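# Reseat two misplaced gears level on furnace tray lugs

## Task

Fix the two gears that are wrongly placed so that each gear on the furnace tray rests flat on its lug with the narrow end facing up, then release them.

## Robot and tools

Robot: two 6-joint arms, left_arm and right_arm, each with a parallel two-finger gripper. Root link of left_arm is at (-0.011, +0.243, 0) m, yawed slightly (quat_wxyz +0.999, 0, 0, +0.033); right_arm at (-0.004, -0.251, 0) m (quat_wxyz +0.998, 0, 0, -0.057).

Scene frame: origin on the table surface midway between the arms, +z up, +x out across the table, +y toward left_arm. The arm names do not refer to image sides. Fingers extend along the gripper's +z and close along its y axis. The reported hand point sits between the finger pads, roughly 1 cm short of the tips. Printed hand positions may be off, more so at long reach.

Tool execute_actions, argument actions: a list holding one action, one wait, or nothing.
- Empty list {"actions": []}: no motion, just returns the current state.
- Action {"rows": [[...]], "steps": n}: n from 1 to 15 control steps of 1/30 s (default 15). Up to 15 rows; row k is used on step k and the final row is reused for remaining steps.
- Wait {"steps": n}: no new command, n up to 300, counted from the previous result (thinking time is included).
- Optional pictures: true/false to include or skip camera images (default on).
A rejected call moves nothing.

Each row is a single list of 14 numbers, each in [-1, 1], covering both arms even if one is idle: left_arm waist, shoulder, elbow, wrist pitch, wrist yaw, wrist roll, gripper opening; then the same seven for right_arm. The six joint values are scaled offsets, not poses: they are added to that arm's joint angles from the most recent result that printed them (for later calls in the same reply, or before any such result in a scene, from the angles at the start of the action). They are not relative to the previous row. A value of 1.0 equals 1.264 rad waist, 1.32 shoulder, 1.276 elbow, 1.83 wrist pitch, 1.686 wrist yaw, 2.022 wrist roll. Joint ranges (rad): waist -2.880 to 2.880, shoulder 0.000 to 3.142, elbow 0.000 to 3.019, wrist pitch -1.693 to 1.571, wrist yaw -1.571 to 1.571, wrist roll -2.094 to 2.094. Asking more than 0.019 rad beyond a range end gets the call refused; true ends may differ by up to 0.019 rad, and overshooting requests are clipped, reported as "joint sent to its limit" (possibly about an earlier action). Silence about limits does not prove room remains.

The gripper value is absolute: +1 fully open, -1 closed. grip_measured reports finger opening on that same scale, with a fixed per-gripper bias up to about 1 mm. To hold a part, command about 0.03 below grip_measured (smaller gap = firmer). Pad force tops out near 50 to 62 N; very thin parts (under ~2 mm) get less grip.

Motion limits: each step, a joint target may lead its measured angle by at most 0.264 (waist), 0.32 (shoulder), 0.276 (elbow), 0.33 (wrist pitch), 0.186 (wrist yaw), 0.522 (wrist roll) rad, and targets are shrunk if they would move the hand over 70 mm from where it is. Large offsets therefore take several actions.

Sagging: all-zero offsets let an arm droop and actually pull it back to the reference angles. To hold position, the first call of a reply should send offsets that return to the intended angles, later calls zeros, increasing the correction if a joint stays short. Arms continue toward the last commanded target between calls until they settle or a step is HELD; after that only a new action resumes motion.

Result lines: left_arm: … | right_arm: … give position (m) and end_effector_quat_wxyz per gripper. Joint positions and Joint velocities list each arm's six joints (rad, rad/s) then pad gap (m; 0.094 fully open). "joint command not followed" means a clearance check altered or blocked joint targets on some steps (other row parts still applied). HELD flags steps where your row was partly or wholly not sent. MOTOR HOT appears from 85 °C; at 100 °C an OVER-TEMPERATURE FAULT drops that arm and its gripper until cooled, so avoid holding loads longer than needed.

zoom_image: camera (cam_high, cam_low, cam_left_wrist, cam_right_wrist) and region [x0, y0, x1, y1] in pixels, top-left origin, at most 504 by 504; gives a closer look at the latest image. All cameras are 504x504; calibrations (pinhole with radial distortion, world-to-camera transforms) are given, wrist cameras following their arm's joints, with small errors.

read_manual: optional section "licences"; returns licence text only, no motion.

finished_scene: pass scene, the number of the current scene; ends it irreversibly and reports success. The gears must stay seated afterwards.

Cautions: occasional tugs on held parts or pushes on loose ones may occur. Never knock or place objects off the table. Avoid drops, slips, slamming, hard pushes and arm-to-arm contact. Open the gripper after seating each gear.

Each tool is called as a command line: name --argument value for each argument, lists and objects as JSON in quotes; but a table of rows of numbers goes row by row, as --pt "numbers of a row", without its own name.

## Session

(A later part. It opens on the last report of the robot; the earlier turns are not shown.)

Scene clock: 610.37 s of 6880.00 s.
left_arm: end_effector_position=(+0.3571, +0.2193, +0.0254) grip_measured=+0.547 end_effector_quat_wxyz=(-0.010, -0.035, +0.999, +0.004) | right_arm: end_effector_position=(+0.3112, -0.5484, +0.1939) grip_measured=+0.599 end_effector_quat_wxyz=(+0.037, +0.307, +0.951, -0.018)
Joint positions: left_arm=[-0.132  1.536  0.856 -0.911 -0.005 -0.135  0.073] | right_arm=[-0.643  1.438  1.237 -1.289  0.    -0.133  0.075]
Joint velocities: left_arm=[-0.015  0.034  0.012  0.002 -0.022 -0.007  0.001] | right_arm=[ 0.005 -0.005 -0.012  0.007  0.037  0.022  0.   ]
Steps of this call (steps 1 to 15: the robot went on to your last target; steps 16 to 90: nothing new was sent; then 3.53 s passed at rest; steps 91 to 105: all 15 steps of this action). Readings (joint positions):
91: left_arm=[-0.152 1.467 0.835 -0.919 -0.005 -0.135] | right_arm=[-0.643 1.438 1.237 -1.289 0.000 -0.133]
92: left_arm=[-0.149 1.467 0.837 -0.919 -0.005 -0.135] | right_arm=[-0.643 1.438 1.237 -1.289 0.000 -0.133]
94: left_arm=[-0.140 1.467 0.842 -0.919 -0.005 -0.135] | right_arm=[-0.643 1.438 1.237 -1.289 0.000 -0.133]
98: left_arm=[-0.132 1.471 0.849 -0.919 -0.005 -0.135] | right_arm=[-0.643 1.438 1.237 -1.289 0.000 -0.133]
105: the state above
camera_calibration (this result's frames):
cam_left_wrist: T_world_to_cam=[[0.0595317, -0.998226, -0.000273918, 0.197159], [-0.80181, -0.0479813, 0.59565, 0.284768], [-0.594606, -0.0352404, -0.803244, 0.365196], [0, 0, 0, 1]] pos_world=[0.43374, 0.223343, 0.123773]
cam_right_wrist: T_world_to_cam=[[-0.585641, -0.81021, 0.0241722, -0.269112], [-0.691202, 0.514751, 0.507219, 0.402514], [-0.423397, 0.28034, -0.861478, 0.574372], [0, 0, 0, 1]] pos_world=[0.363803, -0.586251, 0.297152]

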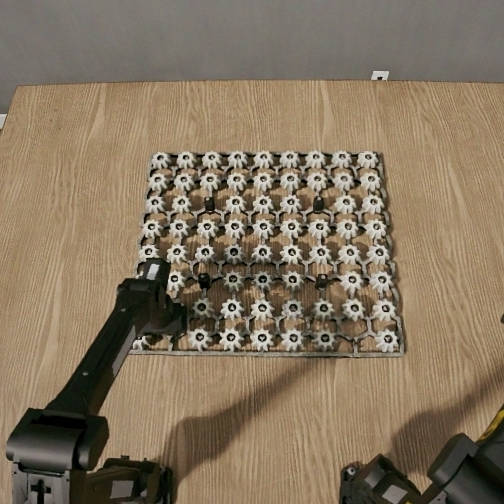

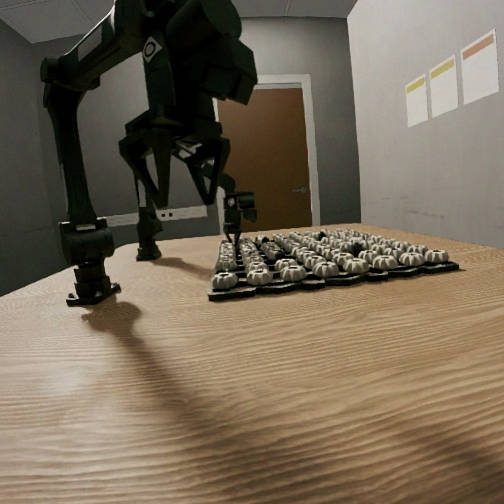

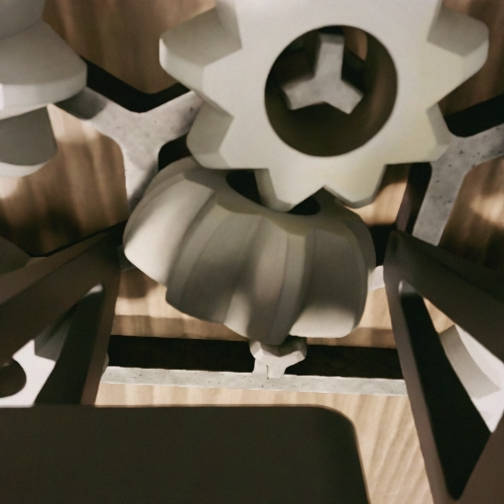

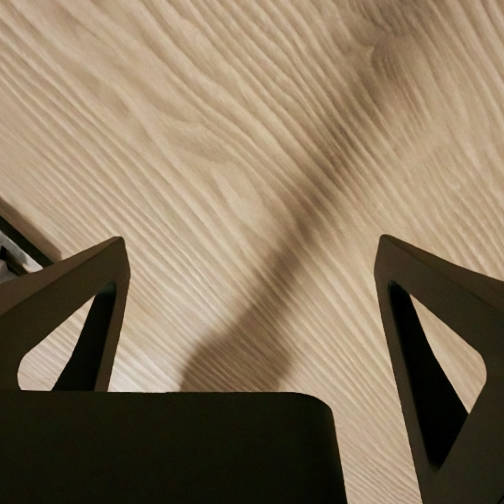

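execute_actions --actions '[{"rows":[[0,0.015,0,0.015,0,0,0.55,0,0,0,0,0,0,0.6],[0,0.015,0,0.015,0,0,0.55,0,0,0,0,0,0,0.6],[0,0.015,0,0.015,0,0,0.55,0,0,0,0,0,0,0.6],[0,0.015,0,0.015,0,0,0.55,0,0,0,0,0,0,0.6],[0,0.015,0,0.015,0,0,0.55,0,0,0,0,0,0,0.6],[0,0.015,0,0.015,0,0,0.14,0,0,0,0,0,0,0.6]]}]'

execute_actions --actions '[{"rows":[[0,-0.08,0,-0.03,0,0,0.14,0,0,0,0,0,0,0.6]]}]'

Scene clock: 616.53 s of 6880.00 s.
left_arm: end_effector_position=(+0.3598, +0.2198, +0.0235) grip_measured=+0.147 end_effector_quat_wxyz=(-0.005, -0.035, +0.999, +0.005) | right_arm: end_effector_position=(+0.3112, -0.5484, +0.1939) grip_measured=+0.599 end_effector_quat_wxyz=(+0.037, +0.307, +0.951, -0.018)
Joint positions: left_arm=[-0.131  1.541  0.856 -0.897 -0.009 -0.135  0.054] | right_arm=[-0.643  1.438  1.237 -1.289  0.    -0.133  0.075]
Joint velocities: left_arm=[-0.005  0.005  0.002 -0.017 -0.051 -0.007 -0.   ] | right_arm=[ 0.005 -0.005 -0.002  0.002  0.066  0.081 -0.   ]
Steps of this call (steps 1 to 15: the robot went on to your last target; steps 16 to 90: nothing new was sent; then 2.67 s passed at rest; steps 91 to 105: all 15 steps of this action). Readings (joint positions):
91: left_arm=[-0.132 1.537 0.856 -0.908 -0.005 -0.135] | right_arm=[-0.643 1.438 1.237 -1.289 0.000 -0.133]
92: left_arm=[-0.132 1.539 0.856 -0.903 -0.005 -0.135] | right_arm=[-0.643 1.438 1.237 -1.289 0.000 -0.133]
94: left_arm=[-0.132 1.541 0.856 -0.899 -0.005 -0.135] | right_arm=[-0.643 1.438 1.237 -1.289 0.000 -0.133]
98: left_arm=[-0.132 1.541 0.856 -0.897 -0.008 -0.135] | right_arm=[-0.643 1.438 1.237 -1.289 0.000 -0.133]
105: the state above
camera_calibration (this result's frames):
cam_left_wrist: T_world_to_cam=[[0.0598712, -0.998203, -0.00263687, 0.197482], [-0.806885, -0.049951, 0.588593, 0.290515], [-0.587667, -0.0331122, -0.808425, 0.362463], [0, 0, 0, 1]] pos_world=[0.435597, 0.223641, 0.12255]
cam_right_wrist: T_world_to_cam=[[-0.585641, -0.81021, 0.0241722, -0.269112], [-0.691202, 0.514751, 0.507219, 0.402514], [-0.423397, 0.28034, -0.861478, 0.574372], [0, 0, 0, 1]] pos_world=[0.363803, -0.586251, 0.297152]

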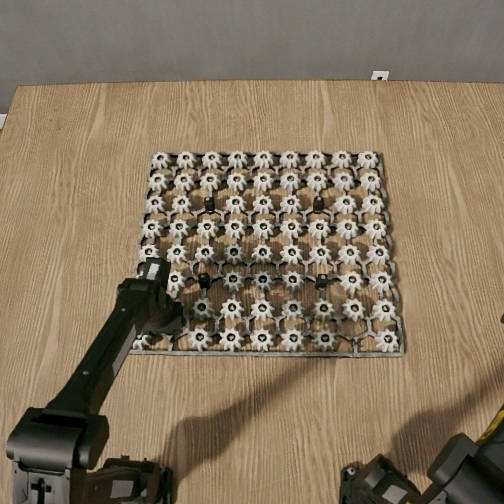

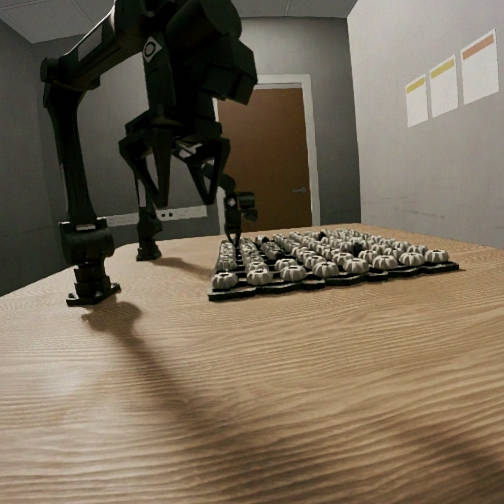

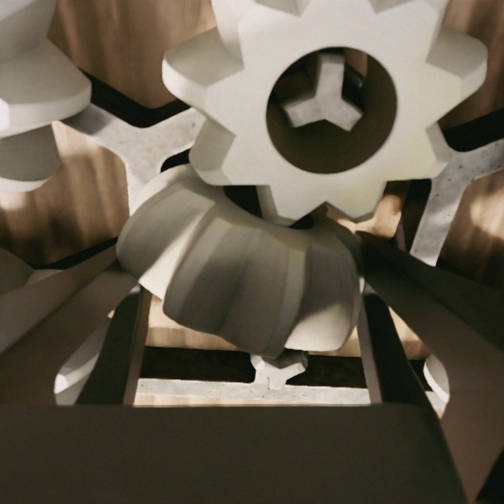

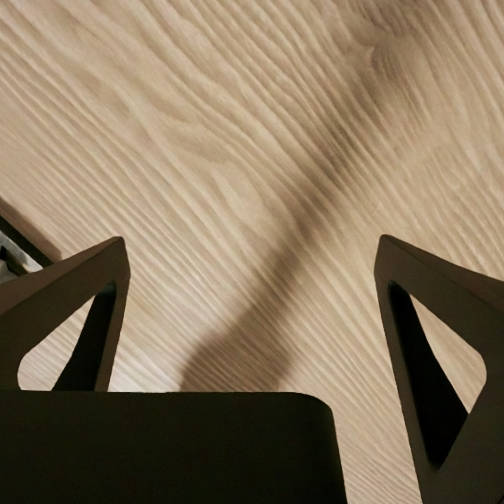

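Scene clock: 617.03 s of 6880.00 s.
left_arm: end_effector_position=(+0.3532, +0.2203, +0.0574) grip_measured=+0.143 end_effector_quat_wxyz=(+0.020, -0.035, +0.999, +0.002) | right_arm: end_effector_position=(+0.3112, -0.5484, +0.1939) grip_measured=+0.599 end_effector_quat_wxyz=(+0.037, +0.307, +0.951, -0.018)
Joint positions: left_arm=[-0.131  1.434  0.846 -0.944 -0.009 -0.135  0.054] | right_arm=[-0.643  1.438  1.237 -1.289  0.    -0.133  0.075]
Joint velocities: left_arm=[-0.015 -0.015 -0.007 -0.002  0.007 -0.007 -0.001] | right_arm=[-0.015  0.005 -0.017  0.002  0.022 -0.007 -0.   ]
Steps of this call (steps 1 to 15: all 15 steps of this action). Readings (joint positions):
1: left_arm=[-0.131 1.535 0.856 -0.903 -0.009 -0.135] | right_arm=[-0.643 1.438 1.237 -1.289 0.000 -0.133]
2: left_arm=[-0.131 1.524 0.853 -0.917 -0.009 -0.135] | right_arm=[-0.643 1.438 1.237 -1.289 0.000 -0.133]
4: left_arm=[-0.131 1.487 0.847 -0.936 -0.009 -0.135] | right_arm=[-0.643 1.438 1.237 -1.289 0.000 -0.133]
8: left_arm=[-0.131 1.436 0.846 -0.943 -0.009 -0.135] | right_arm=[-0.643 1.438 1.237 -1.289 0.000 -0.133]
15: the state above
camera_calibration (this result's frames):
cam_left_wrist: T_world_to_cam=[[0.0598464, -0.998201, 0.0036226, 0.198039], [-0.835434, -0.048101, 0.547482, 0.27731], [-0.546322, -0.0357913, -0.83681, 0.373653], [0, 0, 0, 1]] pos_world=[0.423957, 0.224395, 0.160137]
cam_right_wrist: T_world_to_cam=[[-0.585641, -0.81021, 0.0241722, -0.269112], [-0.691202, 0.514751, 0.507219, 0.402514], [-0.423397, 0.28034, -0.861478, 0.574372], [0, 0, 0, 1]] pos_world=[0.363803, -0.586251, 0.297152]

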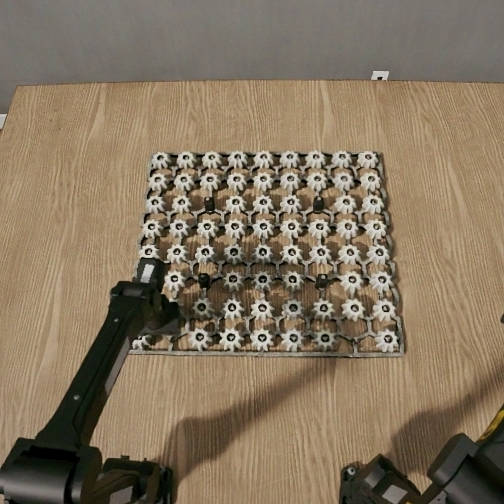

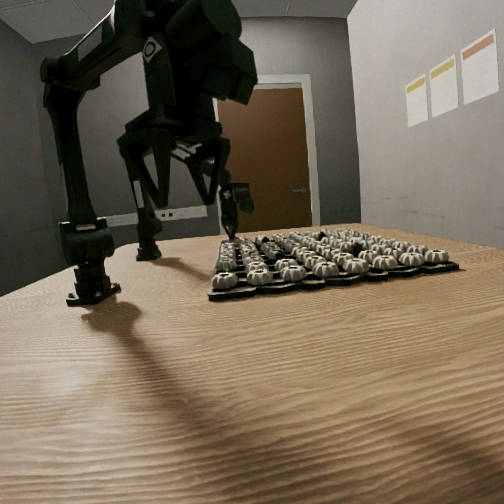

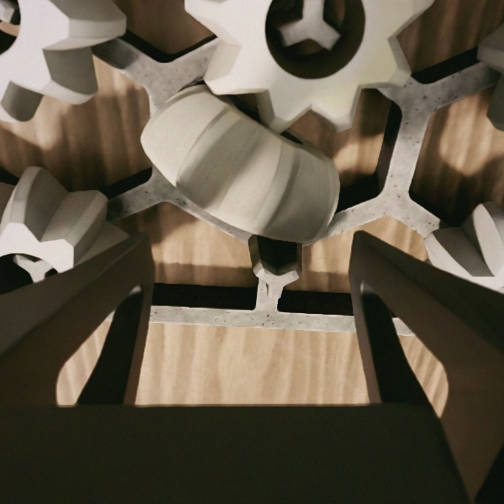

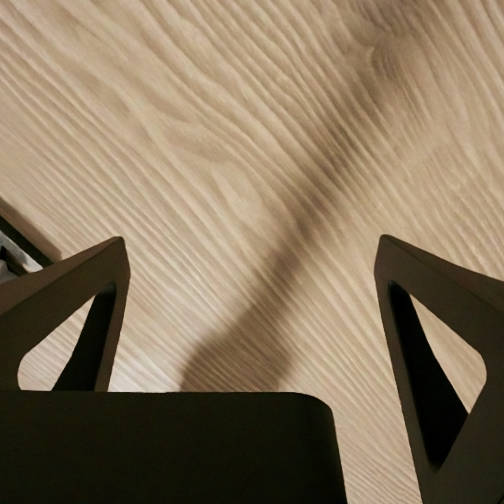

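execute_actions --actions '[{"rows":[[0.006,0,0.05,0,0,0.2,0.6,0,0,0,0,0,0,0.6],[0.006,0,0.05,0,0,0.2,0.6,0,0,0,0,0,0,0.6],[0.006,0,0.05,0,0,0.2,0.6,0,0,0,0,0,0,0.6],[0.006,0,0.05,0,0,0.2,0.6,0,0,0,0,0,0,0.6],[0.006,0,0.05,0,0,0.2,0.6,0,0,0,0,0,0,0.6],[0.006,0,0.05,0,0,0.2,0.6,0,0,0,0,0,0,0.6],[0.006,0,0.05,0,0,0.2,0.6,0,0,0,0,0,0,0.6],[0.006,0.06,0.05,0.01,0,0.2,0.6,0,0,0,0,0,0,0.6]]}]'

Scene clock: 628.50 s of 6880.00 s.
left_arm: end_effector_position=(+0.3587, +0.2200, +0.0348) grip_measured=+0.597 end_effector_quat_wxyz=(-0.008, +0.153, +0.988, +0.004) | right_arm: end_effector_position=(+0.3112, -0.5484, +0.1939) grip_measured=+0.599 end_effector_quat_wxyz=(+0.037, +0.307, +0.951, -0.018)
Joint positions: left_arm=[-0.131  1.52   0.869 -0.935 -0.009  0.242  0.075] | right_arm=[-0.643  1.438  1.237 -1.289  0.    -0.133  0.075]
Joint velocities: left_arm=[0.015 0.073 0.007 0.007 0.022 0.11  0.   ] | right_arm=[-0.015  0.015  0.002 -0.012 -0.037 -0.007 -0.   ]
Steps of this call (steps 1 to 15: the robot went on to your last target; steps 16 to 90: nothing new was sent; then 7.97 s passed at rest; steps 91 to 105: all 15 steps of this action). Readings (joint positions):
91: left_arm=[-0.131 1.434 0.847 -0.944 -0.009 -0.078] | right_arm=[-0.643 1.438 1.237 -1.289 0.000 -0.133]
92: left_arm=[-0.131 1.434 0.848 -0.944 -0.009 -0.011] | right_arm=[-0.643 1.438 1.237 -1.289 0.000 -0.133]
94: left_arm=[-0.131 1.434 0.852 -0.944 -0.009 0.086] | right_arm=[-0.643 1.438 1.237 -1.289 0.000 -0.133]
98: left_arm=[-0.131 1.439 0.859 -0.944 -0.009 0.187] | right_arm=[-0.643 1.438 1.237 -1.289 0.000 -0.133]
105: the state above
camera_calibration (this result's frames):
cam_left_wrist: T_world_to_cam=[[-0.3113, -0.950307, 0.00291703, 0.320193], [-0.763719, 0.252002, 0.59433, 0.200827], [-0.565531, 0.182787, -0.804216, 0.315365], [0, 0, 0, 1]] pos_world=[0.431401, 0.196028, 0.13333]
cam_right_wrist: T_world_to_cam=[[-0.585641, -0.81021, 0.0241722, -0.269112], [-0.691202, 0.514751, 0.507219, 0.402514], [-0.423397, 0.28034, -0.861478, 0.574372], [0, 0, 0, 1]] pos_world=[0.363803, -0.586251, 0.297152]

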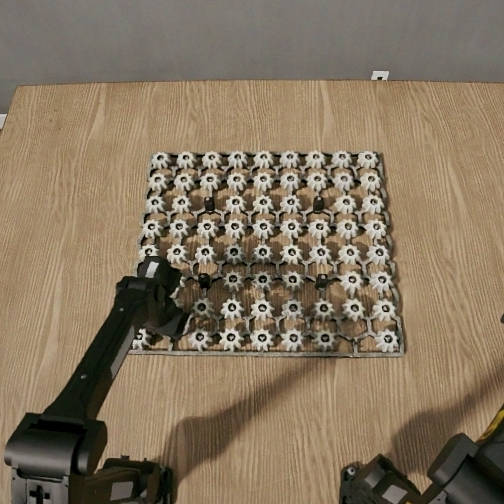

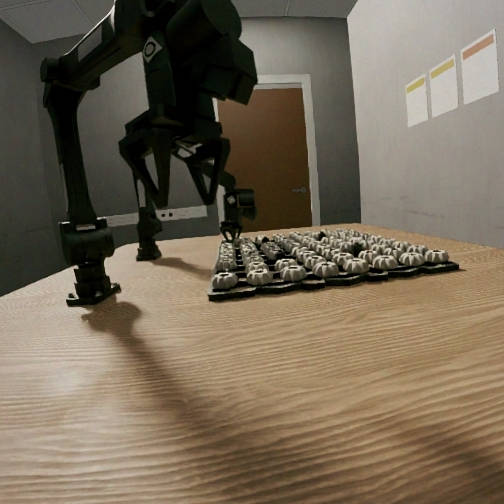

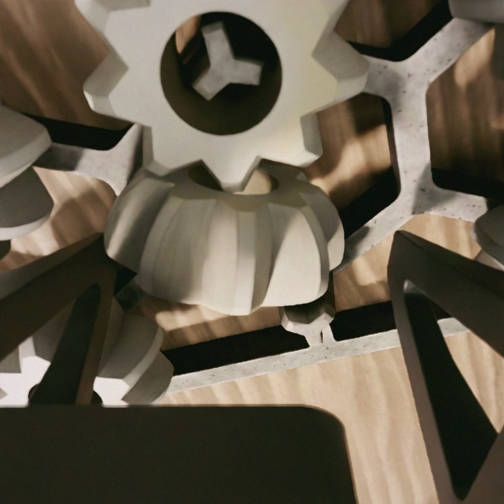

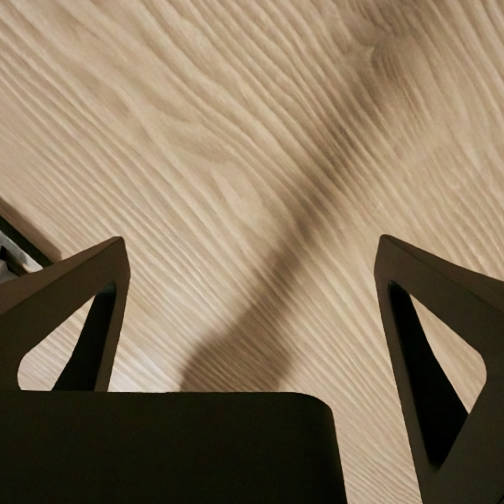

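execute_actions --actions '[{"rows":[[0.025,0,0,0.01,0,0,0.6,0,0,0,0,0,0,0.6],[0.025,0,0,0.01,0,0,0.6,0,0,0,0,0,0,0.6],[0.025,0,0,0.01,0,0,0.6,0,0,0,0,0,0,0.6],[0.025,0,0,0.01,0,0,0.6,0,0,0,0,0,0,0.6],[0.025,0,0,0.01,0,0,0.6,0,0,0,0,0,0,0.6],[0.025,0.05,0,0.03,0,0,0.6,0,0,0,0,0,0,0.6]]}]'

Scene clock: 633.67 s of 6880.00 s.
left_arm: end_effector_position=(+0.3650, +0.2320, +0.0195) grip_measured=+0.597 end_effector_quat_wxyz=(-0.010, +0.137, +0.990, +0.005) | right_arm: end_effector_position=(+0.3112, -0.5484, +0.1939) grip_measured=+0.599 end_effector_quat_wxyz=(+0.037, +0.307, +0.951, -0.018)
Joint positions: left_arm=[-0.099  1.564  0.869 -0.895 -0.011  0.243  0.075] | right_arm=[-0.643  1.438  1.237 -1.289  0.    -0.133  0.075]
Joint velocities: left_arm=[ 0.005  0.005  0.002  0.007 -0.081 -0.037  0.001] | right_arm=[-0.005 -0.005 -0.012  0.002  0.022  0.066  0.   ]
Steps of this call (steps 1 to 30: the robot went on to your last target; steps 31 to 90: nothing new was sent; then 1.67 s passed at rest; steps 91 to 105: all 15 steps of this action). Readings (joint positions):
91: left_arm=[-0.130 1.521 0.869 -0.934 -0.009 0.257] | right_arm=[-0.643 1.438 1.237 -1.289 0.000 -0.133]
92: left_arm=[-0.126 1.521 0.869 -0.932 -0.009 0.257] | right_arm=[-0.643 1.438 1.237 -1.289 0.000 -0.133]
94: left_arm=[-0.114 1.521 0.868 -0.930 -0.009 0.256] | right_arm=[-0.643 1.438 1.237 -1.289 0.000 -0.133]
98: left_arm=[-0.102 1.543 0.868 -0.906 -0.009 0.254] | right_arm=[-0.643 1.438 1.237 -1.289 0.000 -0.133]
105: the state above
camera_calibration (this result's frames):
cam_left_wrist: T_world_to_cam=[[-0.281823, -0.959465, 0.0013831, 0.324924], [-0.769582, 0.226909, 0.596872, 0.219691], [-0.572991, 0.167148, -0.802336, 0.310722], [0, 0, 0, 1]] pos_world=[0.438683, 0.209967, 0.117726]
cam_right_wrist: T_world_to_cam=[[-0.585641, -0.81021, 0.0241722, -0.269112], [-0.691202, 0.514751, 0.507219, 0.402514], [-0.423397, 0.28034, -0.861478, 0.574372], [0, 0, 0, 1]] pos_world=[0.363803, -0.586251, 0.297152]

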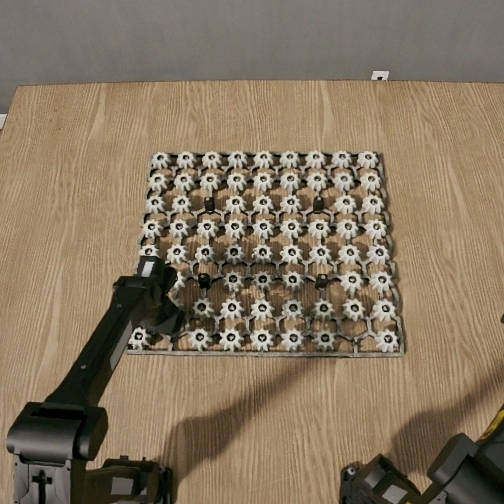

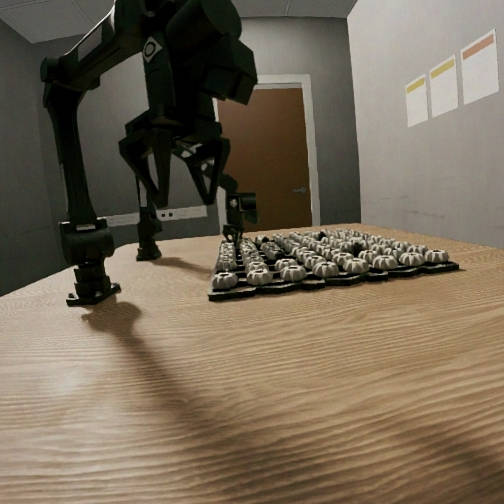

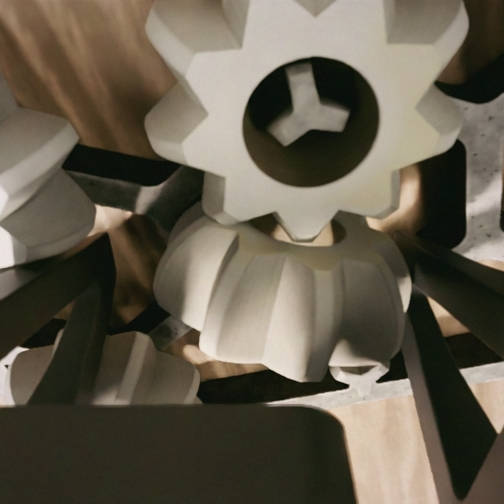

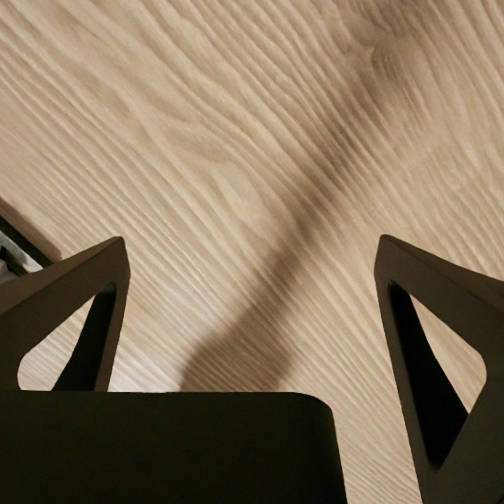

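execute_actions --actions '[{"rows":[[-0.015,0.008,0,0,0,0,0.45,0,0,0,0,0,0,0.6],[-0.015,0.008,0,0,0,0,0.35,0,0,0,0,0,0,0.6],[-0.015,0.008,0,0,0,0,0.3,0,0,0,0,0,0,0.6],[-0.015,0.008,0,0,0,0,0.25,0,0,0,0,0,0,0.6],[-0.015,0.008,0,0,0,0,0.2,0,0,0,0,0,0,0.6],[-0.015,0.008,0,0,0,0,0.15,0,0,0,0,0,0,0.6]]}]'

Scene clock: 637.63 s of 6880.00 s.
left_arm: end_effector_position=(+0.3634, +0.2268, +0.0180) grip_measured=+0.168 end_effector_quat_wxyz=(-0.012, +0.145, +0.989, +0.006) | right_arm: end_effector_position=(+0.3112, -0.5484, +0.1939) grip_measured=+0.599 end_effector_quat_wxyz=(+0.037, +0.307, +0.951, -0.018)
Joint positions: left_arm=[-0.115  1.566  0.867 -0.895 -0.014  0.243  0.055] | right_arm=[-0.643  1.438  1.237 -1.289  0.    -0.133  0.075]
Joint velocities: left_arm=[-0.005  0.005  0.002 -0.017  0.081 -0.037  0.001] | right_arm=[-0.015 -0.024  0.007 -0.002  0.066 -0.095  0.001]
Steps of this call (steps 1 to 15: the robot went on to your last target; steps 16 to 90: nothing new was sent; then 0.47 s passed at rest; steps 91 to 105: all 15 steps of this action). Readings (joint positions):
91: left_arm=[-0.100 1.564 0.869 -0.895 -0.010 0.243] | right_arm=[-0.643 1.438 1.237 -1.289 0.000 -0.133]
92: left_arm=[-0.103 1.564 0.869 -0.895 -0.009 0.243] | right_arm=[-0.643 1.438 1.237 -1.289 0.000 -0.133]
94: left_arm=[-0.110 1.565 0.868 -0.895 -0.009 0.243] | right_arm=[-0.643 1.438 1.237 -1.289 0.000 -0.133]
98: left_arm=[-0.115 1.566 0.867 -0.895 -0.014 0.243] | right_arm=[-0.643 1.438 1.237 -1.289 0.000 -0.133]
105: the state above
camera_calibration (this result's frames):
cam_left_wrist: T_world_to_cam=[[-0.296488, -0.955036, -0.000424782, 0.323908], [-0.763364, 0.236717, 0.601033, 0.21597], [-0.573908, 0.178524, -0.799224, 0.307211], [0, 0, 0, 1]] pos_world=[0.43721, 0.203376, 0.115863]
cam_right_wrist: T_world_to_cam=[[-0.585641, -0.81021, 0.0241722, -0.269112], [-0.691202, 0.514751, 0.507219, 0.402514], [-0.423397, 0.28034, -0.861478, 0.574372], [0, 0, 0, 1]] pos_world=[0.363803, -0.586251, 0.297152]

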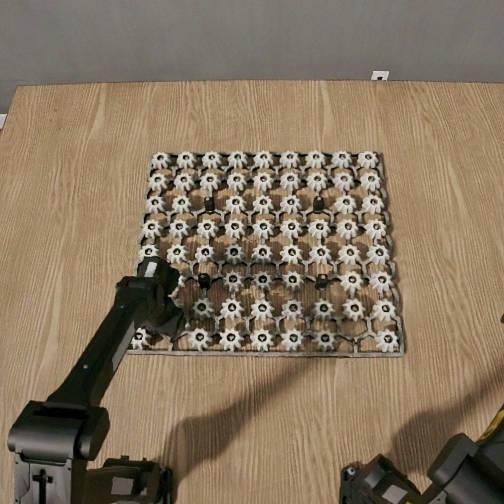

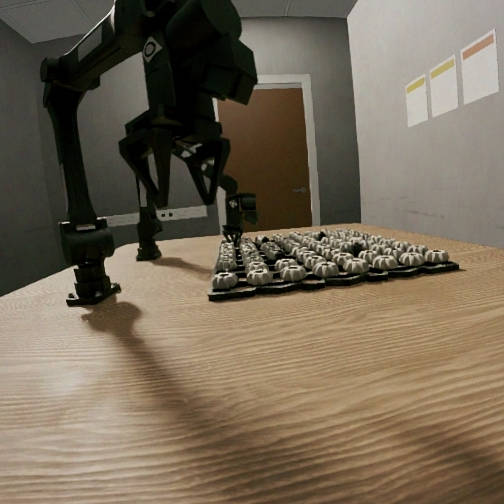

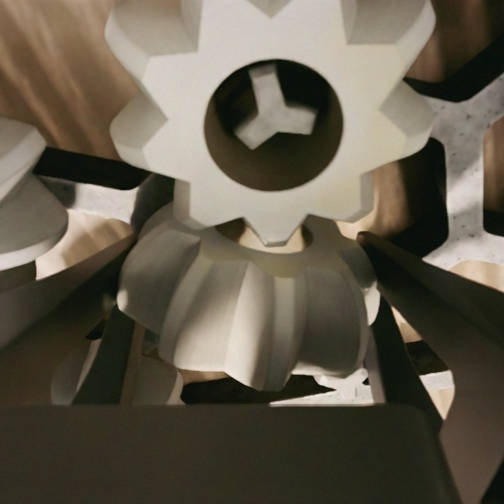

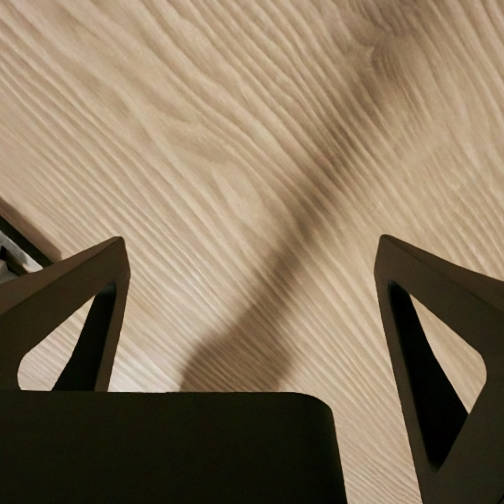

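execute_actions --actions '[{"rows":[[0,0,0,0,0,0,0.12,0,0,0,0,0,0,0.6],[0,0,0,0,0,0,0.12,0,0,0,0,0,0,0.6],[0,0,0,0,0,0,0.12,0,0,0,0,0,0,0.6],[0,-0.01,0,-0.008,0,0,0.12,0,0,0,0,0,0,0.6],[0,-0.02,0,-0.015,0,0,0.12,0,0,0,0,0,0,0.6],[0,-0.03,0,-0.022,0,0,0.12,0,0,0,0,0,0,0.6],[0,-0.045,0,-0.03,0,0,0.12,0,0,0,0,0,0,0.6],[0,-0.06,0,-0.035,0,0,0.12,0,0,0,0,0,0,0.6],[0,-0.08,0,-0.04,0,0,0.12,0,0,0,0,0,0,0.6]]}]'

Scene clock: 643.87 s of 6880.00 s.
left_arm: end_effector_position=(+0.3511, +0.2276, +0.0457) grip_measured=+0.165 end_effector_quat_wxyz=(-0.006, +0.145, +0.989, +0.007) | right_arm: end_effector_position=(+0.3112, -0.5484, +0.1939) grip_measured=+0.599 end_effector_quat_wxyz=(+0.037, +0.307, +0.951, -0.018)
Joint positions: left_arm=[-0.115  1.478  0.856 -0.96  -0.015  0.243  0.055] | right_arm=[-0.643  1.438  1.237 -1.289  0.    -0.133  0.075]
Joint velocities: left_arm=[-0.005 -0.093 -0.017 -0.017 -0.022 -0.051  0.001] | right_arm=[-0.015 -0.005 -0.017 -0.012 -0.037  0.022 -0.   ]
Steps of this call (steps 1 to 15: the robot went on to your last target; steps 16 to 90: nothing new was sent; then 2.73 s passed at rest; steps 91 to 105: all 15 steps of this action). Readings (joint positions):
91: left_arm=[-0.115 1.566 0.867 -0.895 -0.014 0.243] | right_arm=[-0.643 1.438 1.237 -1.289 0.000 -0.133]
92: left_arm=[-0.115 1.566 0.867 -0.895 -0.015 0.243] | right_arm=[-0.643 1.438 1.237 -1.289 0.000 -0.133]
94: left_arm=[-0.115 1.566 0.867 -0.895 -0.015 0.243] | right_arm=[-0.643 1.438 1.237 -1.289 0.000 -0.133]
98: left_arm=[-0.115 1.558 0.867 -0.912 -0.015 0.243] | right_arm=[-0.643 1.438 1.237 -1.289 0.000 -0.133]
105: the state above
camera_calibration (this result's frames):
cam_left_wrist: T_world_to_cam=[[-0.296474, -0.955029, -0.00468474, 0.321198], [-0.77089, 0.23641, 0.591472, 0.192871], [-0.563766, 0.178968, -0.806312, 0.318748], [0, 0, 0, 1]] pos_world=[0.423608, 0.204111, 0.144437]
cam_right_wrist: T_world_to_cam=[[-0.585641, -0.81021, 0.0241722, -0.269112], [-0.691202, 0.514751, 0.507219, 0.402514], [-0.423397, 0.28034, -0.861478, 0.574372], [0, 0, 0, 1]] pos_world=[0.363803, -0.586251, 0.297152]

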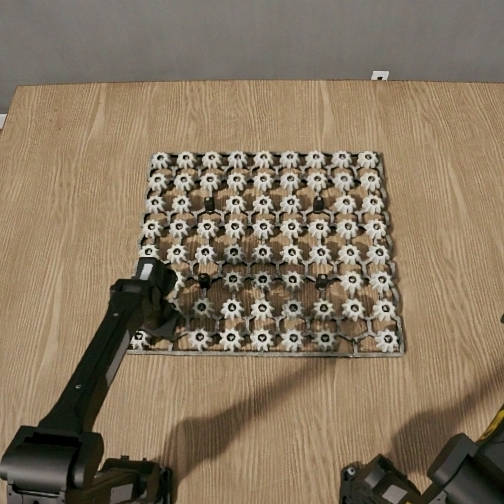

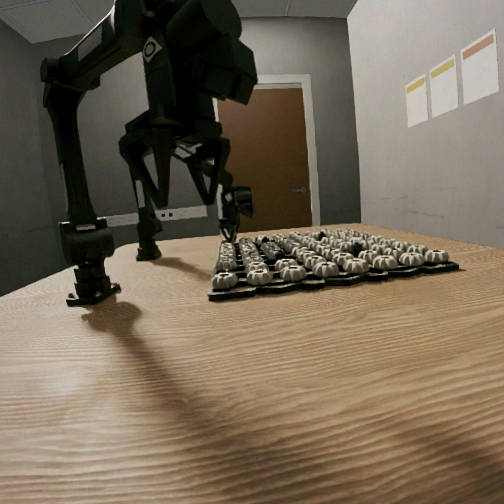

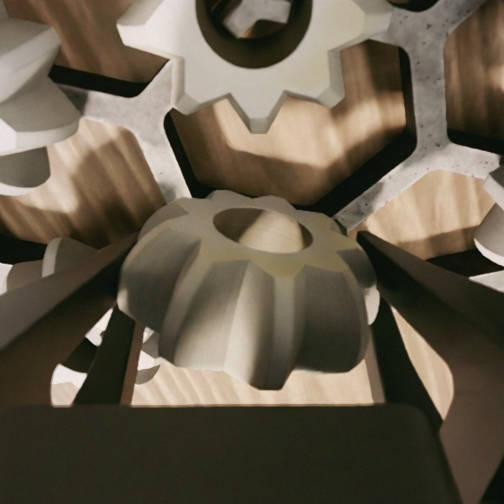

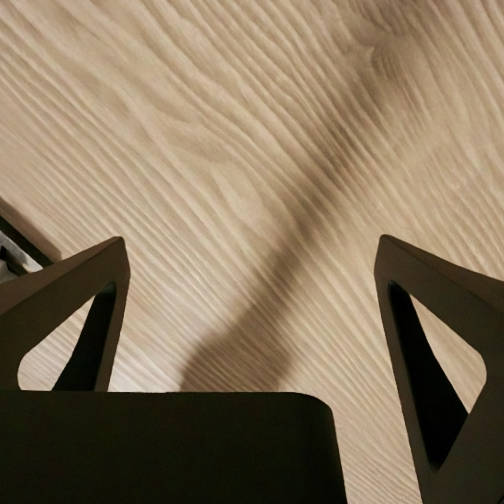

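execute_actions --actions '[{"rows":[[-0.01,-0.08,-0.03,0.03,0,-0.03,0.12,0,0,0,0,0,0,0.6],[-0.02,-0.14,-0.07,0.07,0,-0.06,0.12,0,0,0,0,0,0,0.6],[-0.03,-0.19,-0.12,0.12,0,-0.09,0.12,0,0,0,0,0,0,0.6],[-0.035,-0.23,-0.17,0.17,0,-0.12,0.12,0,0,0,0,0,0,0.6],[-0.035,-0.26,-0.22,0.22,0,-0.12,0.12,0,0,0,0,0,0,0.6],[-0.035,-0.26,-0.22,0.22,0,-0.12,0.12,0,0,0,0,0,0,0.6],[-0.035,-0.26,-0.22,0.22,0,-0.12,0.12,0,0,0,0,0,0,0.6],[-0.035,-0.26,-0.27,0.285,0,-0.12,0.12,0,0,0,0,0,0,0.6]]}]'

execute_actions --actions '[{"steps":20}]'

Scene clock: 655.37 s of 6880.00 s.
left_arm: end_effector_position=(+0.3258, +0.2140, +0.0520) grip_measured=+0.137 end_effector_quat_wxyz=(+0.226, +0.055, +0.973, -0.000) | right_arm: end_effector_position=(+0.3112, -0.5484, +0.1939) grip_measured=+0.599 end_effector_quat_wxyz=(+0.037, +0.307, +0.951, -0.018)
Joint positions: left_arm=[-0.158  1.138  0.492 -0.469 -0.015  0.026  0.053] | right_arm=[-0.643  1.438  1.237 -1.289  0.    -0.133  0.075]
Joint velocities: left_arm=[-0.015  0.122 -0.002  0.061  0.037 -0.081 -0.005] | right_arm=[-0.005  0.005 -0.002 -0.002 -0.022 -0.007  0.   ]
Steps of this call (steps 1 to 15: the robot went on to your last target; steps 16 to 90: nothing new was sent; then 8.00 s passed at rest; steps 91 to 105: all 15 steps of this action). Readings (joint positions):
91: left_arm=[-0.115 1.471 0.849 -0.951 -0.015 0.236] | right_arm=[-0.643 1.438 1.237 -1.289 0.000 -0.133]
92: left_arm=[-0.117 1.452 0.829 -0.918 -0.015 0.219] | right_arm=[-0.643 1.438 1.237 -1.289 0.000 -0.133]
94: left_arm=[-0.128 1.363 0.740 -0.797 -0.015 0.160] | right_arm=[-0.643 1.438 1.237 -1.289 0.000 -0.133]
98: left_arm=[-0.157 1.134 0.552 -0.594 -0.015 0.073] | right_arm=[-0.643 1.438 1.237 -1.289 0.000 -0.133]
105: the state above
camera_calibration (this result's frames):
cam_left_wrist: T_world_to_cam=[[-0.120137, -0.992504, -0.022445, 0.252274], [-0.979883, 0.11492, 0.163166, 0.289244], [-0.159363, 0.0415957, -0.986343, 0.219044], [0, 0, 0, 1]] pos_world=[0.34864, 0.208032, 0.17452]
cam_right_wrist: T_world_to_cam=[[-0.585641, -0.81021, 0.0241722, -0.269112], [-0.691202, 0.514751, 0.507219, 0.402514], [-0.423397, 0.28034, -0.861478, 0.574372], [0, 0, 0, 1]] pos_world=[0.363803, -0.586251, 0.297152]

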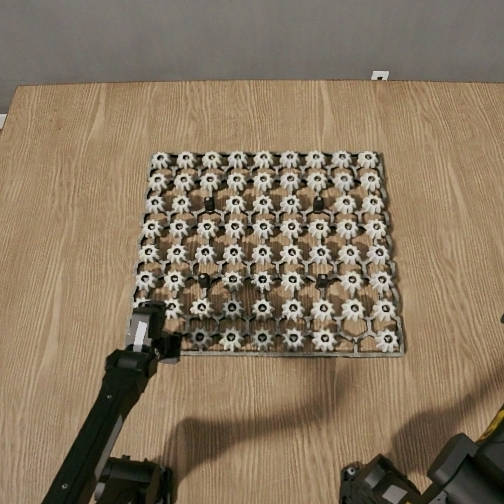

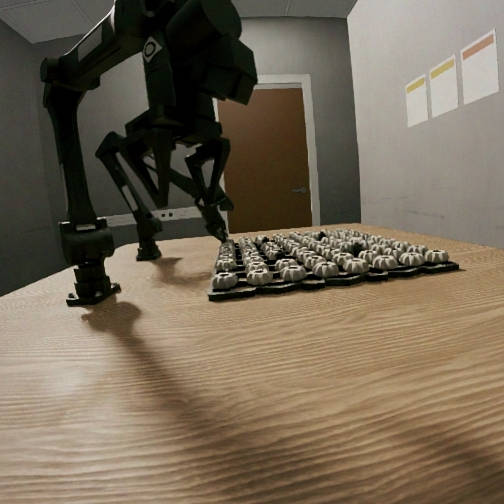

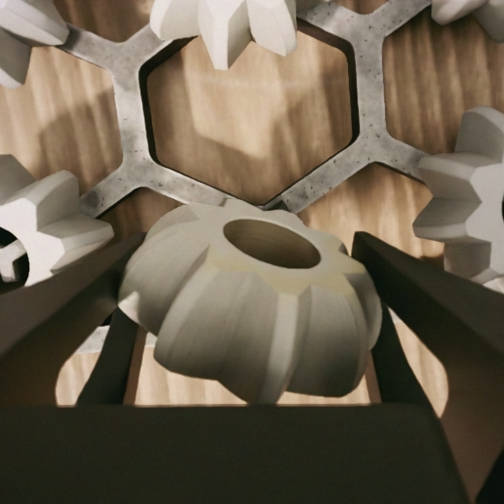

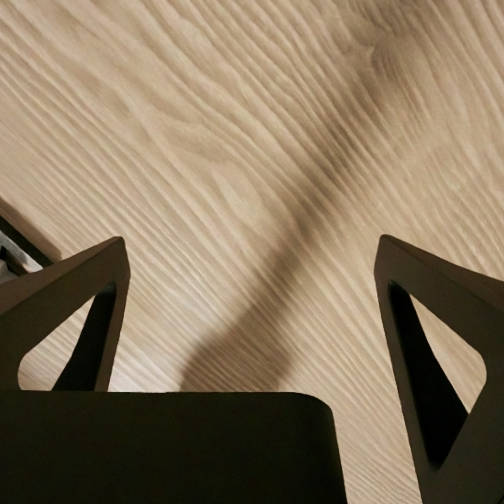

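Scene clock: 656.03 s of 6880.00 s.
left_arm: end_effector_position=(+0.3266, +0.2139, +0.0518) grip_measured=+0.134 end_effector_quat_wxyz=(+0.227, +0.050, +0.973, -0.002) | right_arm: end_effector_position=(+0.3112, -0.5484, +0.1939) grip_measured=+0.599 end_effector_quat_wxyz=(+0.037, +0.307, +0.951, -0.018)
Joint positions: left_arm=[-0.158  1.141  0.492 -0.464 -0.015  0.014  0.053] | right_arm=[-0.643  1.438  1.237 -1.289  0.    -0.133  0.075]
Joint velocities: left_arm=[-0.005  0.005 -0.002 -0.007 -0.007 -0.022 -0.   ] | right_arm=[-0.015  0.005  0.007 -0.012 -0.007 -0.007 -0.   ]
Steps of this call (steps 1 to 20: the robot went on to your last target). Readings (joint positions):
1: left_arm=[-0.158 1.141 0.492 -0.466 -0.015 0.024] | right_arm=[-0.643 1.438 1.237 -1.289 0.000 -0.133]
2: left_arm=[-0.158 1.141 0.492 -0.464 -0.015 0.021] | right_arm=[-0.643 1.438 1.237 -1.289 0.000 -0.133]
4: left_arm=[-0.158 1.141 0.492 -0.464 -0.015 0.019] | right_arm=[-0.643 1.438 1.237 -1.289 0.000 -0.133]
8: left_arm=[-0.158 1.141 0.492 -0.464 -0.015 0.016] | right_arm=[-0.643 1.438 1.237 -1.289 0.000 -0.133]
20: the state above
camera_calibration (this result's frames):
cam_left_wrist: T_world_to_cam=[[-0.109387, -0.993858, -0.0167781, 0.248712], [-0.981384, 0.105303, 0.160614, 0.292782], [-0.157861, 0.0340349, -0.986875, 0.220108], [0, 0, 0, 1]] pos_world=[0.349284, 0.208862, 0.174367]
cam_right_wrist: T_world_to_cam=[[-0.585641, -0.81021, 0.0241722, -0.269112], [-0.691202, 0.514751, 0.507219, 0.402514], [-0.423397, 0.28034, -0.861478, 0.574372], [0, 0, 0, 1]] pos_world=[0.363803, -0.586251, 0.297152]

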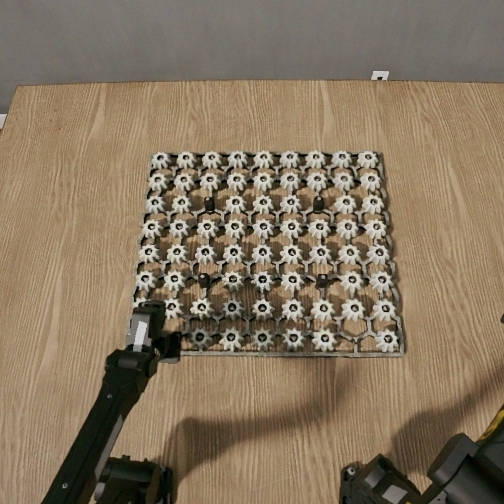

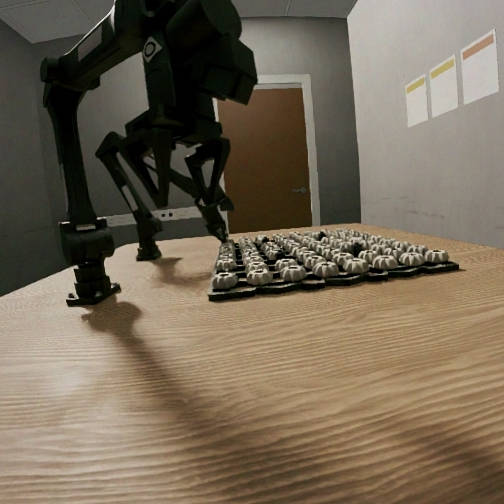

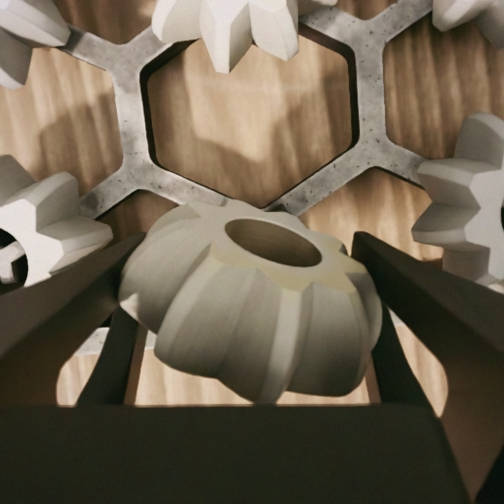

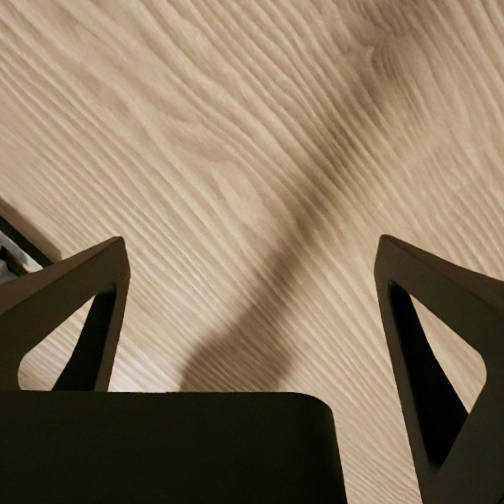

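execute_actions --actions '[{"rows":[[0,-0.03,0.03,0,0,0,0.11,0,0,0,0,0,0,0.6],[0,-0.05,0.05,0,0,0,0.11,0,0,0,0,0,0,0.6],[0.1,-0.05,0.05,0,0,0,0.11,0,0,0,0,0,0,0.6],[0.2,-0.05,0.05,0,0,0,0.11,0,0,0,0,0,0,0.6],[0.3,-0.05,0.05,0,0,0,0.11,0,0,0,0,0,0,0.6],[0.4,-0.05,0.05,0,0,0,0.11,0,0,0,0,0,0,0.6],[0.5,-0.05,0.05,0,0,0,0.11,0,0,0,0,0,0,0.6]]}]'

execute_actions --actions '[{"steps":15}]'

Scene clock: 662.90 s of 6880.00 s.
left_arm: end_effector_position=(+0.2735, +0.4316, +0.0640) grip_measured=+0.127 end_effector_quat_wxyz=(+0.231, -0.271, +0.931, +0.083) | right_arm: end_effector_position=(+0.3112, -0.5484, +0.1939) grip_measured=+0.599 end_effector_quat_wxyz=(+0.037, +0.307, +0.951, -0.018)
Joint positions: left_arm=[ 0.507  1.102  0.493 -0.466 -0.026  0.014  0.053] | right_arm=[-0.643  1.438  1.237 -1.289  0.    -0.133  0.075]
Joint velocities: left_arm=[ 0.112 -0.015 -0.022 -0.002  0.022  0.037 -0.   ] | right_arm=[-0.005  0.005  0.002 -0.012 -0.051  0.022  0.001]
Steps of this call (steps 1 to 15: the robot went on to your last target; steps 16 to 90: nothing new was sent; then 3.37 s passed at rest; steps 91 to 105: all 15 steps of this action). Readings (joint positions):
91: left_arm=[-0.158 1.140 0.492 -0.464 -0.015 0.014] | right_arm=[-0.643 1.438 1.237 -1.289 0.000 -0.133]
92: left_arm=[-0.158 1.136 0.492 -0.465 -0.015 0.014] | right_arm=[-0.643 1.438 1.237 -1.289 0.000 -0.133]
94: left_arm=[-0.118 1.121 0.492 -0.466 -0.001 0.014] | right_arm=[-0.643 1.438 1.237 -1.289 0.000 -0.133]
98: left_arm=[0.135 1.103 0.492 -0.466 -0.005 0.014] | right_arm=[-0.643 1.438 1.237 -1.289 0.000 -0.133]
105: the state above
camera_calibration (this result's frames):
cam_left_wrist: T_world_to_cam=[[0.532779, -0.845807, -0.0275064, 0.22061], [-0.83776, -0.531747, 0.124114, 0.453698], [-0.119603, -0.0430818, -0.991887, 0.239525], [0, 0, 0, 1]] pos_world=[0.291201, 0.438165, 0.18734]
cam_right_wrist: T_world_to_cam=[[-0.585641, -0.81021, 0.0241722, -0.269112], [-0.691202, 0.514751, 0.507219, 0.402514], [-0.423397, 0.28034, -0.861478, 0.574372], [0, 0, 0, 1]] pos_world=[0.363803, -0.586251, 0.297152]

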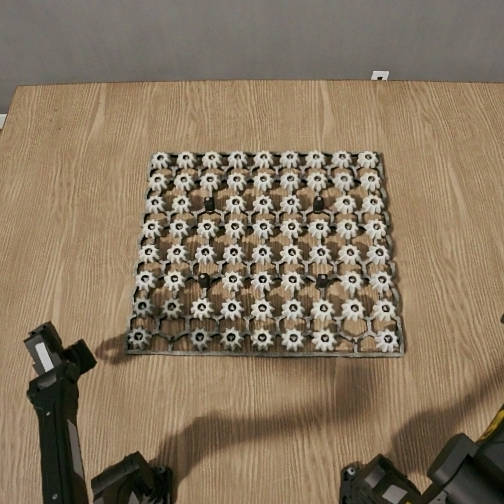

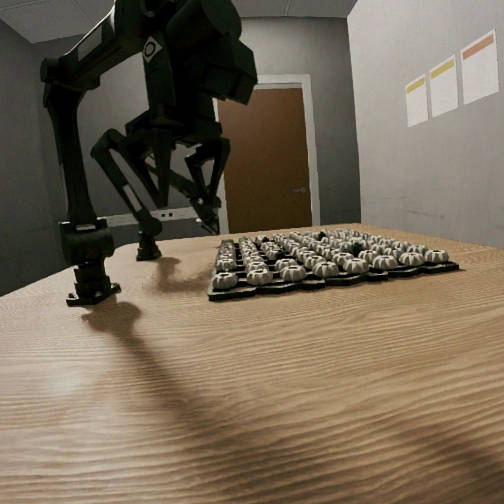

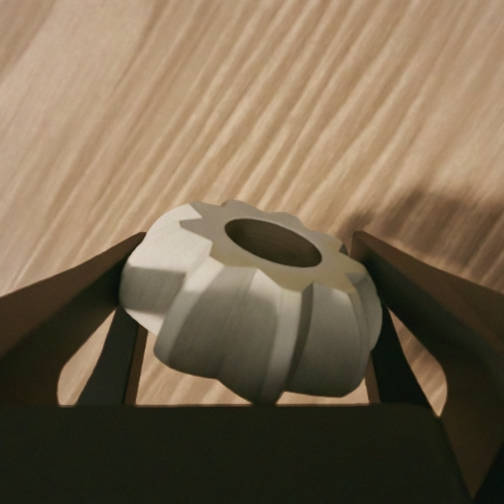

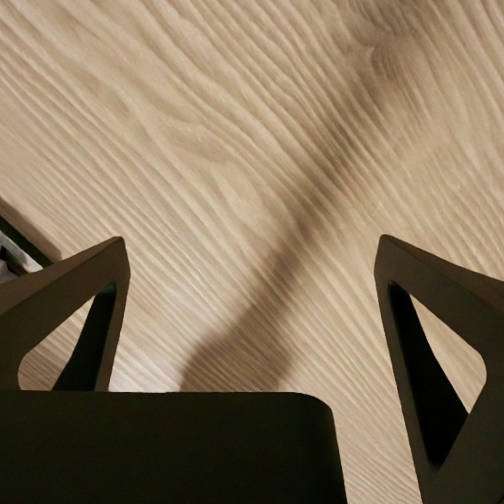

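Scene clock: 663.40 s of 6880.00 s.
left_arm: end_effector_position=(+0.2800, +0.4214, +0.0642) grip_measured=+0.127 end_effector_quat_wxyz=(+0.234, -0.256, +0.935, +0.075) | right_arm: end_effector_position=(+0.3112, -0.5484, +0.1939) grip_measured=+0.599 end_effector_quat_wxyz=(+0.037, +0.307, +0.951, -0.018)
Joint positions: left_arm=[ 0.477  1.101  0.493 -0.466 -0.017  0.014  0.053] | right_arm=[-0.643  1.438  1.237 -1.289  0.    -0.133  0.075]
Joint velocities: left_arm=[ 0.005 -0.015  0.007 -0.002 -0.007 -0.022 -0.001] | right_arm=[-0.005 -0.015 -0.002 -0.012 -0.007  0.022 -0.001]
Steps of this call (steps 1 to 15: the robot went on to your last target). Readings (joint positions):
1: left_arm=[0.507 1.102 0.493 -0.466 -0.025 0.014] | right_arm=[-0.643 1.438 1.237 -1.289 0.000 -0.133]
2: left_arm=[0.501 1.102 0.493 -0.466 -0.022 0.014] | right_arm=[-0.643 1.438 1.237 -1.289 0.000 -0.133]
4: left_arm=[0.486 1.102 0.493 -0.466 -0.018 0.014] | right_arm=[-0.643 1.438 1.237 -1.289 0.000 -0.133]
8: left_arm=[0.477 1.101 0.493 -0.466 -0.017 0.014] | right_arm=[-0.643 1.438 1.237 -1.289 0.000 -0.133]
15: the state above
camera_calibration (this result's frames):
cam_left_wrist: T_world_to_cam=[[0.502927, -0.864117, -0.0191307, 0.224102], [-0.856496, -0.50122, 0.123262, 0.446193], [-0.116101, -0.0456063, -0.99219, 0.240184], [0, 0, 0, 1]] pos_world=[0.297341, 0.428245, 0.187597]
cam_right_wrist: T_world_to_cam=[[-0.585641, -0.81021, 0.0241722, -0.269112], [-0.691202, 0.514751, 0.507219, 0.402514], [-0.423397, 0.28034, -0.861478, 0.574372], [0, 0, 0, 1]] pos_world=[0.363803, -0.586251, 0.297152]

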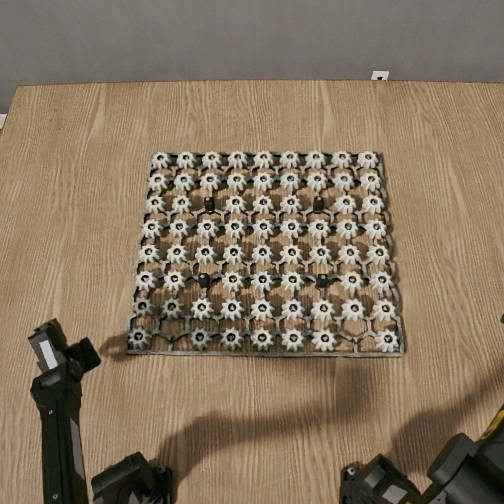

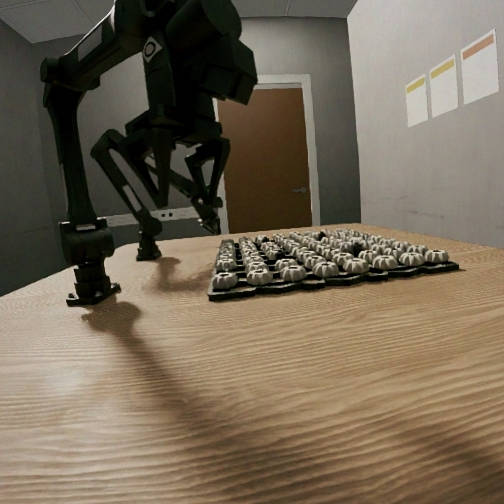

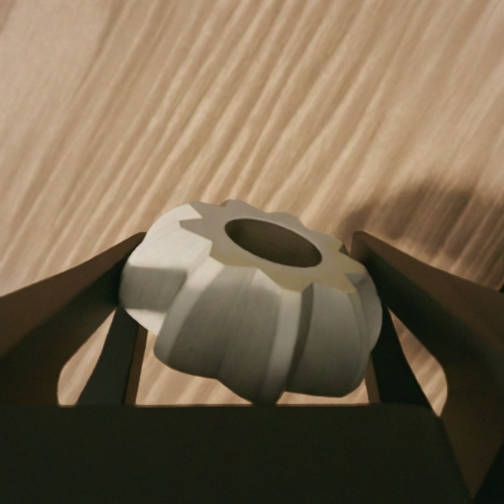

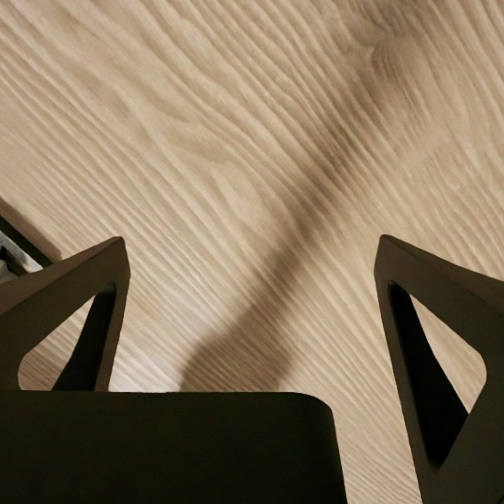

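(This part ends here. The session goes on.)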